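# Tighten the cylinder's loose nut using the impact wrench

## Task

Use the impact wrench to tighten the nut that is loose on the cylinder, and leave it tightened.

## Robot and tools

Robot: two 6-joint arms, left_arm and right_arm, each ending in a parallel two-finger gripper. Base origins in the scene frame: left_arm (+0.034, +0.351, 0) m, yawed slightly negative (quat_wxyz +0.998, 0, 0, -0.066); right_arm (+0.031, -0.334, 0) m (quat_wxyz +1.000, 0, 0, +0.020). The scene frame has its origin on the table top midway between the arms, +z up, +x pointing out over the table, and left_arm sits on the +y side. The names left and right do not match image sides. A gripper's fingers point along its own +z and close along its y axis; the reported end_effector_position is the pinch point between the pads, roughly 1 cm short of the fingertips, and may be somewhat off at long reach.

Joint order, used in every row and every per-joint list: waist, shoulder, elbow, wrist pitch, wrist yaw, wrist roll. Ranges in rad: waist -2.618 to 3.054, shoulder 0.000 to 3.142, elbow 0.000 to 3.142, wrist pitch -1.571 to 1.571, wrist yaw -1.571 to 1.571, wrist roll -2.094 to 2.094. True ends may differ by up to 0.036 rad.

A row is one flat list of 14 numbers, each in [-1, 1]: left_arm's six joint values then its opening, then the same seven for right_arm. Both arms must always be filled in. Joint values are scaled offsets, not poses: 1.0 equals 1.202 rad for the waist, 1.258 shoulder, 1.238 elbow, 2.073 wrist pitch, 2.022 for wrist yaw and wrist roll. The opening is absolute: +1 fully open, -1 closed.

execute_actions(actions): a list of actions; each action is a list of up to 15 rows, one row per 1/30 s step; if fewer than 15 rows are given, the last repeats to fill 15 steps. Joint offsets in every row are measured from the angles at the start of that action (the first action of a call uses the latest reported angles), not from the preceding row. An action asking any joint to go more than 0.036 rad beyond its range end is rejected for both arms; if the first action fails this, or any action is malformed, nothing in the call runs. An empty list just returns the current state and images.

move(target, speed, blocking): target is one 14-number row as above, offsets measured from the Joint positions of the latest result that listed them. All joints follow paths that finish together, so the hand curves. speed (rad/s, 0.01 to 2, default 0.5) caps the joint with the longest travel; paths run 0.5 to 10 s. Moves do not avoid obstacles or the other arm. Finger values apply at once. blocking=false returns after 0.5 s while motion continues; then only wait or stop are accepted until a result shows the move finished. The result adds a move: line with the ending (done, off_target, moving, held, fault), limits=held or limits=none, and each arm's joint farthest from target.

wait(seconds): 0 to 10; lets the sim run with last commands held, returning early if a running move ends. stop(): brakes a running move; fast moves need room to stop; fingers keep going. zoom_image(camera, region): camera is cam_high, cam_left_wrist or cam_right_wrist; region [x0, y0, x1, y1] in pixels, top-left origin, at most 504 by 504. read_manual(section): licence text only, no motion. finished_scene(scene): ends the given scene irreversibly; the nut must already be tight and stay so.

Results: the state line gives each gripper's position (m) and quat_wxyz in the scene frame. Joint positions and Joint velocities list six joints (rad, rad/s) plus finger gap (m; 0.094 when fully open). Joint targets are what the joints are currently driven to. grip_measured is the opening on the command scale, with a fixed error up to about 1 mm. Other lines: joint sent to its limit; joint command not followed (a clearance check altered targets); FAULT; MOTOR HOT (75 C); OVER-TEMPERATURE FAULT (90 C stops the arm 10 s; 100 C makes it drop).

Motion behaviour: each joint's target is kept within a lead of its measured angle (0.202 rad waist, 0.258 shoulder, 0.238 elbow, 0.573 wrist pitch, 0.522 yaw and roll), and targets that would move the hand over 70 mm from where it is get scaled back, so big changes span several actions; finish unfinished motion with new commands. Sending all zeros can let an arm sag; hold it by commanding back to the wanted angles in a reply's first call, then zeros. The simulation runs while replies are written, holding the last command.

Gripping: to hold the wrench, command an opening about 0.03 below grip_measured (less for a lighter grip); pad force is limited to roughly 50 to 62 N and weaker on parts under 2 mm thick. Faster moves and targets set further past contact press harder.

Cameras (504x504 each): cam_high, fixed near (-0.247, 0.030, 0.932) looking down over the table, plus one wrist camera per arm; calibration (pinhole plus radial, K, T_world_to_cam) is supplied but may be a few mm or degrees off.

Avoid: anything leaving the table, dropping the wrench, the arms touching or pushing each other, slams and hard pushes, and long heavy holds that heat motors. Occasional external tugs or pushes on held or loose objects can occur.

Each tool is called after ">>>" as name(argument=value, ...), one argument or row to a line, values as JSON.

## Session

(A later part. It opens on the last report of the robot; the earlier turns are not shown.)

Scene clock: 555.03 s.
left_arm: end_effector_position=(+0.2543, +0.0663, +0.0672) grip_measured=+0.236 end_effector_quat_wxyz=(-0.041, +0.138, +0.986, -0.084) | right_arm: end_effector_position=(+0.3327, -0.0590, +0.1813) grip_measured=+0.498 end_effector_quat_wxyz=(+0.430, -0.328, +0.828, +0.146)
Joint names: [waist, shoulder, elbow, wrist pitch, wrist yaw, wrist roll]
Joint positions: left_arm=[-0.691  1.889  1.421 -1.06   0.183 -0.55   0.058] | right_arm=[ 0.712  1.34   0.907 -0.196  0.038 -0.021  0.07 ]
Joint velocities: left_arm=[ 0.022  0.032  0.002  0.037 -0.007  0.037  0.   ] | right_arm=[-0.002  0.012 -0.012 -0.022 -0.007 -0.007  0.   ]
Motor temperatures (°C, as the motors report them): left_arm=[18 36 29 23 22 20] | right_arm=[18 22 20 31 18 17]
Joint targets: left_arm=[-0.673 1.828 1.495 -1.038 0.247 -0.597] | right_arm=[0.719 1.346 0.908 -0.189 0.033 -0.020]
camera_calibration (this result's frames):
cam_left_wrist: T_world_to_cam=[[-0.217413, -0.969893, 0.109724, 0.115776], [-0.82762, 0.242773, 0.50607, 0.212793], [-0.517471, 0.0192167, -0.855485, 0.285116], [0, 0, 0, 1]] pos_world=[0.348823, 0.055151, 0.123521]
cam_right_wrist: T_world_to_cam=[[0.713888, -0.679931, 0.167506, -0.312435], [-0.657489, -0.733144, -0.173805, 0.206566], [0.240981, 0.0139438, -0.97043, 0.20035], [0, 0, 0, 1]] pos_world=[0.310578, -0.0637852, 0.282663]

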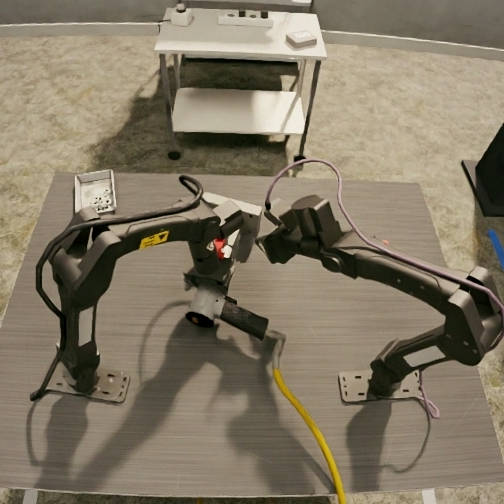

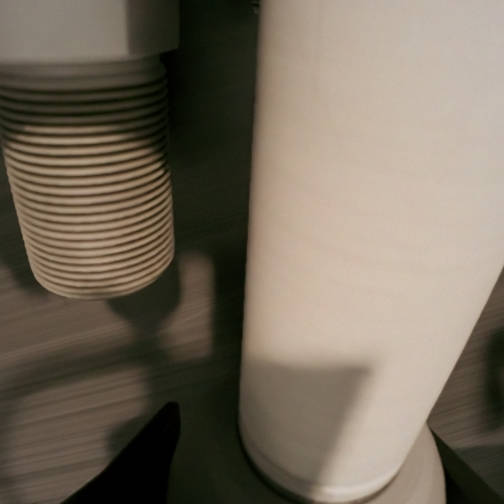

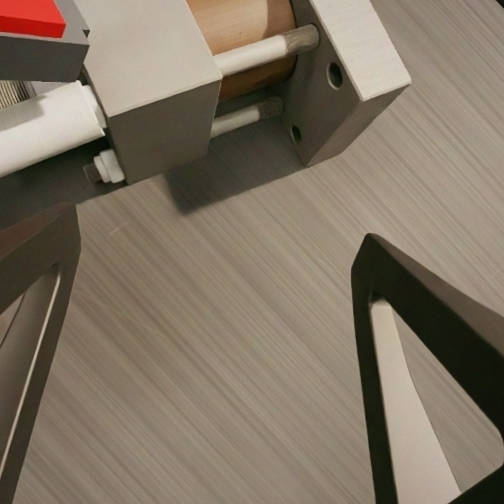

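>>> execute_actions(
  actions=[
    [[-0.02,-0.085,-0.005,0.015,0.05,-0.03,0,-0.1,0,0,0,0,0,0.5]],
    [[-0.02,-0.085,-0.005,0.015,0.05,-0.03,0,0,0,0,0,0,0,0.5]],
    [[-0.02,-0.085,-0.005,0.015,0.05,-0.03,0,0,0,0,0,0,0,0.5]],
  ],
)

Scene clock: 559.00 s.
left_arm: end_effector_position=(+0.2179, +0.0761, +0.0651) grip_measured=+0.236 end_effector_quat_wxyz=(-0.045, +0.143, +0.986, -0.072) | right_arm: end_effector_position=(+0.3649, -0.0976, +0.1827) grip_measured=+0.498 end_effector_quat_wxyz=(+0.441, -0.276, +0.845, +0.120)
Joint names: [waist, shoulder, elbow, wrist pitch, wrist yaw, wrist roll]
Joint positions: left_arm=[-0.761  1.793  1.291 -1.037  0.167 -0.609  0.058] | right_arm=[ 0.59   1.34   0.907 -0.189  0.041 -0.021  0.07 ]
Joint velocities: left_arm=[ 0.012 -0.002 -0.022 -0.007 -0.007 -0.081 -0.001] | right_arm=[-0.002  0.012 -0.017 -0.022 -0.007 -0.022  0.   ]
Motor temperatures (°C, as the motors report them): left_arm=[18 36 29 23 22 20] | right_arm=[18 22 20 32 18 17]
Joint targets: left_arm=[-0.762 1.721 1.327 -1.014 0.273 -0.648] | right_arm=[0.590 1.340 0.907 -0.189 0.041 -0.021]
camera_calibration (this result's frames):
cam_left_wrist: T_world_to_cam=[[-0.22814, -0.969765, 0.0866442, 0.121392], [-0.823128, 0.239639, 0.514814, 0.18015], [-0.520012, 0.0461305, -0.852912, 0.262633], [0, 0, 0, 1]] pos_world=[0.312553, 0.0624356, 0.120741]
cam_right_wrist: T_world_to_cam=[[0.623299, -0.763459, 0.169199, -0.337287], [-0.741949, -0.645723, -0.180424, 0.240313], [0.247002, -0.013079, -0.968927, 0.189361], [0, 0, 0, 1]] pos_world=[0.341758, -0.099853, 0.283904]

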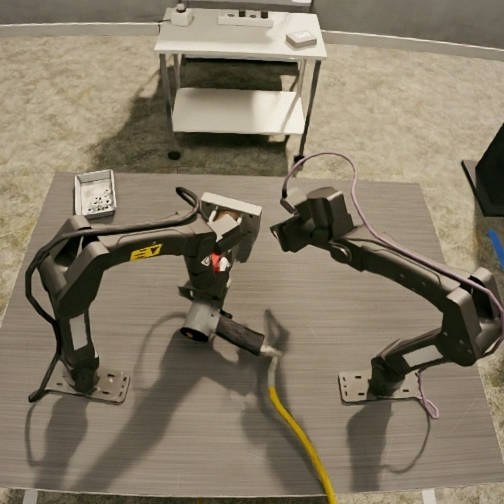

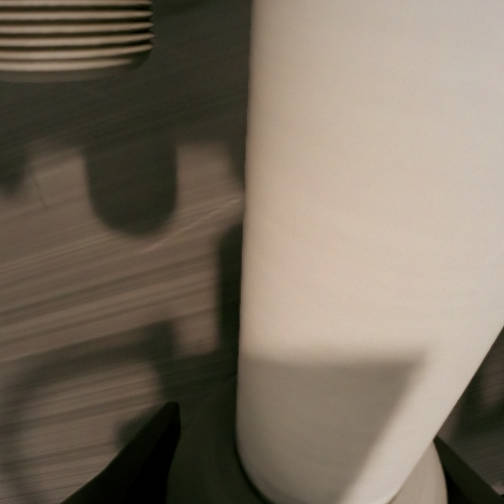

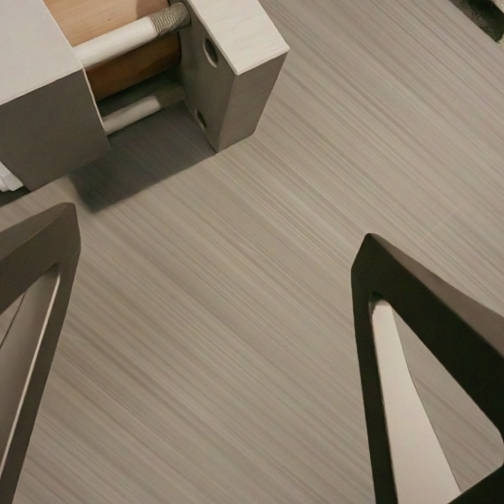

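Set down: back a bit, lower 4.5 cm.

>>> execute_actions(
  actions=[
    [[-0.05,-0.05,0.03,0.012,0.05,-0.03,0,0,0,0,0,0,0,0.5]],
    [[-0.02,-0.01,0.04,0.025,0.05,-0.02,0,0,0,0,0,0,0,0.5]],
    [[0,-0.01,0.04,0.025,0.05,-0.02,0,0,0,0,0,0,0,0.5]],
    [[0,-0.01,0.04,0.025,0.05,-0.02,0,0,0,0,0,0,0,0.5]],
    [[0,-0.015,0.04,0.02,0.04,-0.02,0,0,0,0,0,0,0,0.5]],
  ],
)

Scene clock: 564.47 s.
left_arm: end_effector_position=(+0.1999, +0.0493, +0.0198) grip_measured=+0.236 end_effector_quat_wxyz=(-0.067, +0.168, +0.982, -0.054) | right_arm: end_effector_position=(+0.3649, -0.0976, +0.1827) grip_measured=+0.498 end_effector_quat_wxyz=(+0.441, -0.276, +0.845, +0.120)
Joint names: [waist, shoulder, elbow, wrist pitch, wrist yaw, wrist roll]
Joint positions: left_arm=[-0.849  1.937  1.292 -0.939  0.171 -0.642  0.058] | right_arm=[ 0.59   1.34   0.907 -0.189  0.041 -0.021  0.07 ]
Joint velocities: left_arm=[-0.007 -0.012  0.002 -0.037  0.022  0.007  0.   ] | right_arm=[ 0.002  0.017  0.012 -0.007  0.066 -0.037 -0.001]
Motor temperatures (°C, as the motors report them): left_arm=[17 36 28 23 22 20] | right_arm=[18 22 20 32 18 17]
Joint targets: left_arm=[-0.849 1.909 1.341 -0.903 0.253 -0.681] | right_arm=[0.590 1.340 0.907 -0.189 0.041 -0.021]
camera_calibration (this result's frames):
cam_left_wrist: T_world_to_cam=[[-0.279154, -0.958485, 0.0581421, 0.105475], [-0.791134, 0.263886, 0.551789, 0.186709], [-0.544224, 0.108036, -0.831955, 0.217245], [0, 0, 0, 1]] pos_world=[0.295385, 0.0283567, 0.0715814]
cam_right_wrist: T_world_to_cam=[[0.623299, -0.763459, 0.169199, -0.337287], [-0.741949, -0.645723, -0.180424, 0.240313], [0.247002, -0.013079, -0.968927, 0.189361], [0, 0, 0, 1]] pos_world=[0.341758, -0.099853, 0.283904]

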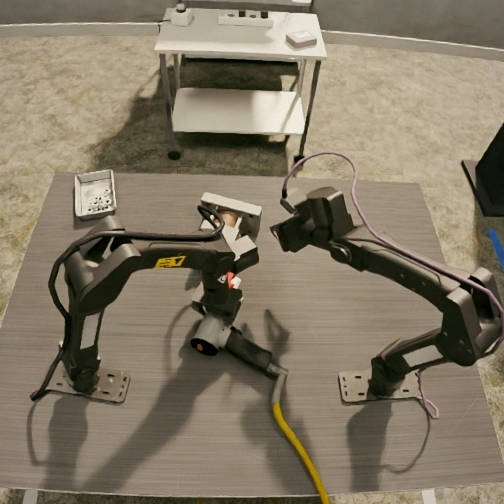

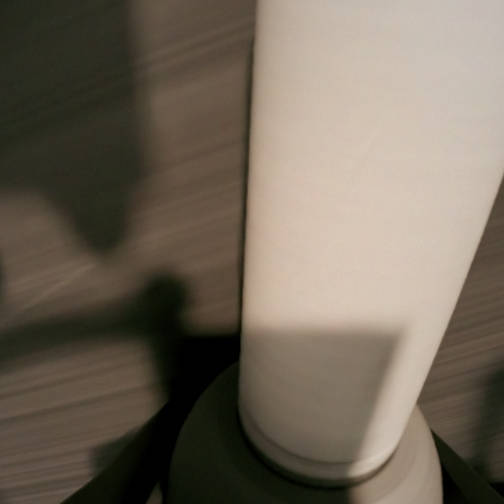

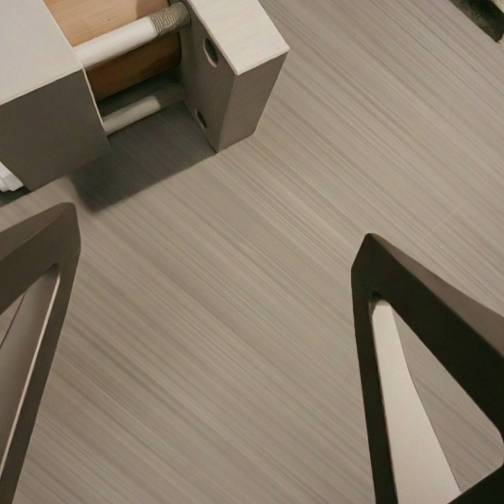

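>>> execute_actions(
  actions=[
    [[0,0,0,0,0,0,0.27,0,0,0,0,0,0,0.5]],
    [[0,0,0,0,0,0,0.5,0,0,0,0,0,0,0.5]],
    [[0,-0.12,0,-0.05,0,0,0.5,0,0,0,0,0,0,0.5]],
    [[0,-0.12,0,-0.05,-0.05,0,0.5,0,0,0,0,0,0,0.5]],
    [[0.1,-0.12,0.03,0,-0.05,0,0.5,0,0,0,0,0,0,0.5]],
  ],
)

Scene clock: 570.00 s.
left_arm: end_effector_position=(+0.2395, +0.1162, +0.1526) grip_measured=+0.499 end_effector_quat_wxyz=(+0.093, +0.111, +0.986, -0.084) | right_arm: end_effector_position=(+0.3649, -0.0976, +0.1827) grip_measured=+0.498 end_effector_quat_wxyz=(+0.441, -0.276, +0.845, +0.120)
Joint names: [waist, shoulder, elbow, wrist pitch, wrist yaw, wrist roll]
Joint positions: left_arm=[-0.722  1.489  1.295 -1.126 -0.002 -0.63   0.07 ] | right_arm=[ 0.59   1.34   0.907 -0.189  0.041 -0.021  0.07 ]
Joint velocities: left_arm=[ 0.007 -0.002  0.002 -0.037 -0.081 -0.051 -0.   ] | right_arm=[-0.017 -0.012 -0.012  0.051 -0.022 -0.007  0.   ]
Motor temperatures (°C, as the motors report them): left_arm=[17 35 28 22 22 20] | right_arm=[18 22 21 32 18 17]
Joint targets: left_arm=[-0.729 1.488 1.313 -1.126 -0.016 -0.630] | right_arm=[0.590 1.340 0.907 -0.189 0.041 -0.021]
camera_calibration (this result's frames):
cam_left_wrist: T_world_to_cam=[[-0.170615, -0.98097, 0.0926695, 0.144245], [-0.945364, 0.189484, 0.265298, 0.216404], [-0.277808, -0.0423426, -0.959703, 0.315231], [0, 0, 0, 1]] pos_world=[0.316765, 0.113843, 0.23175]
cam_right_wrist: T_world_to_cam=[[0.623299, -0.763459, 0.169199, -0.337287], [-0.741949, -0.645723, -0.180424, 0.240313], [0.247002, -0.013079, -0.968927, 0.189361], [0, 0, 0, 1]] pos_world=[0.341758, -0.099853, 0.283904]

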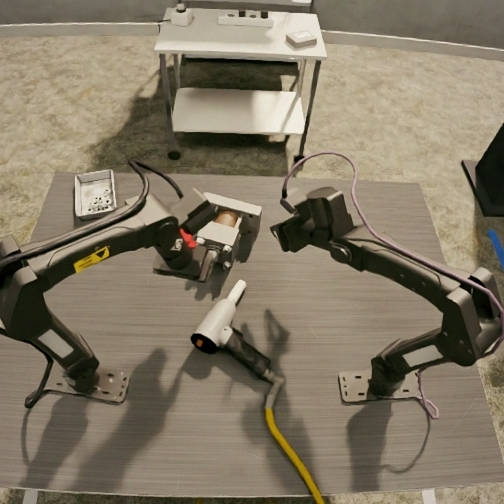

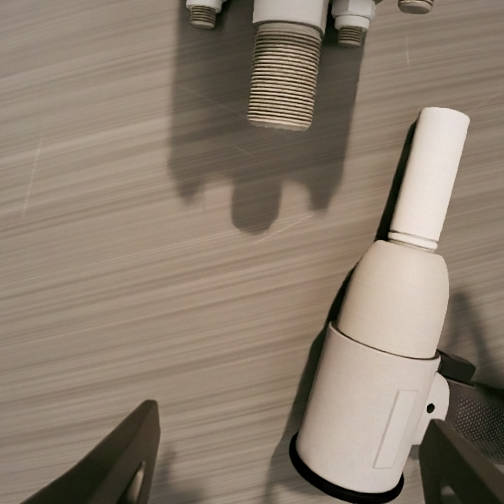

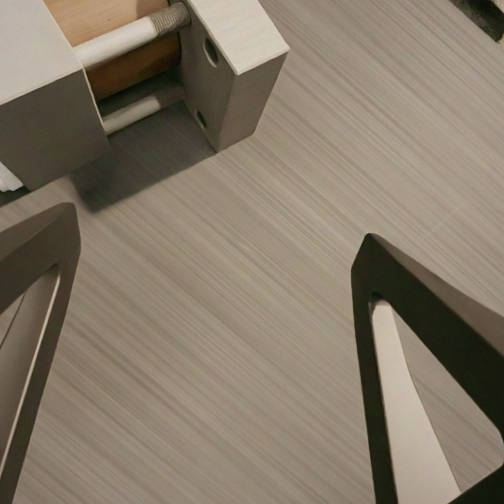

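>>> finished_scene(
  scene=1,
)

The scene is finished: the task was done.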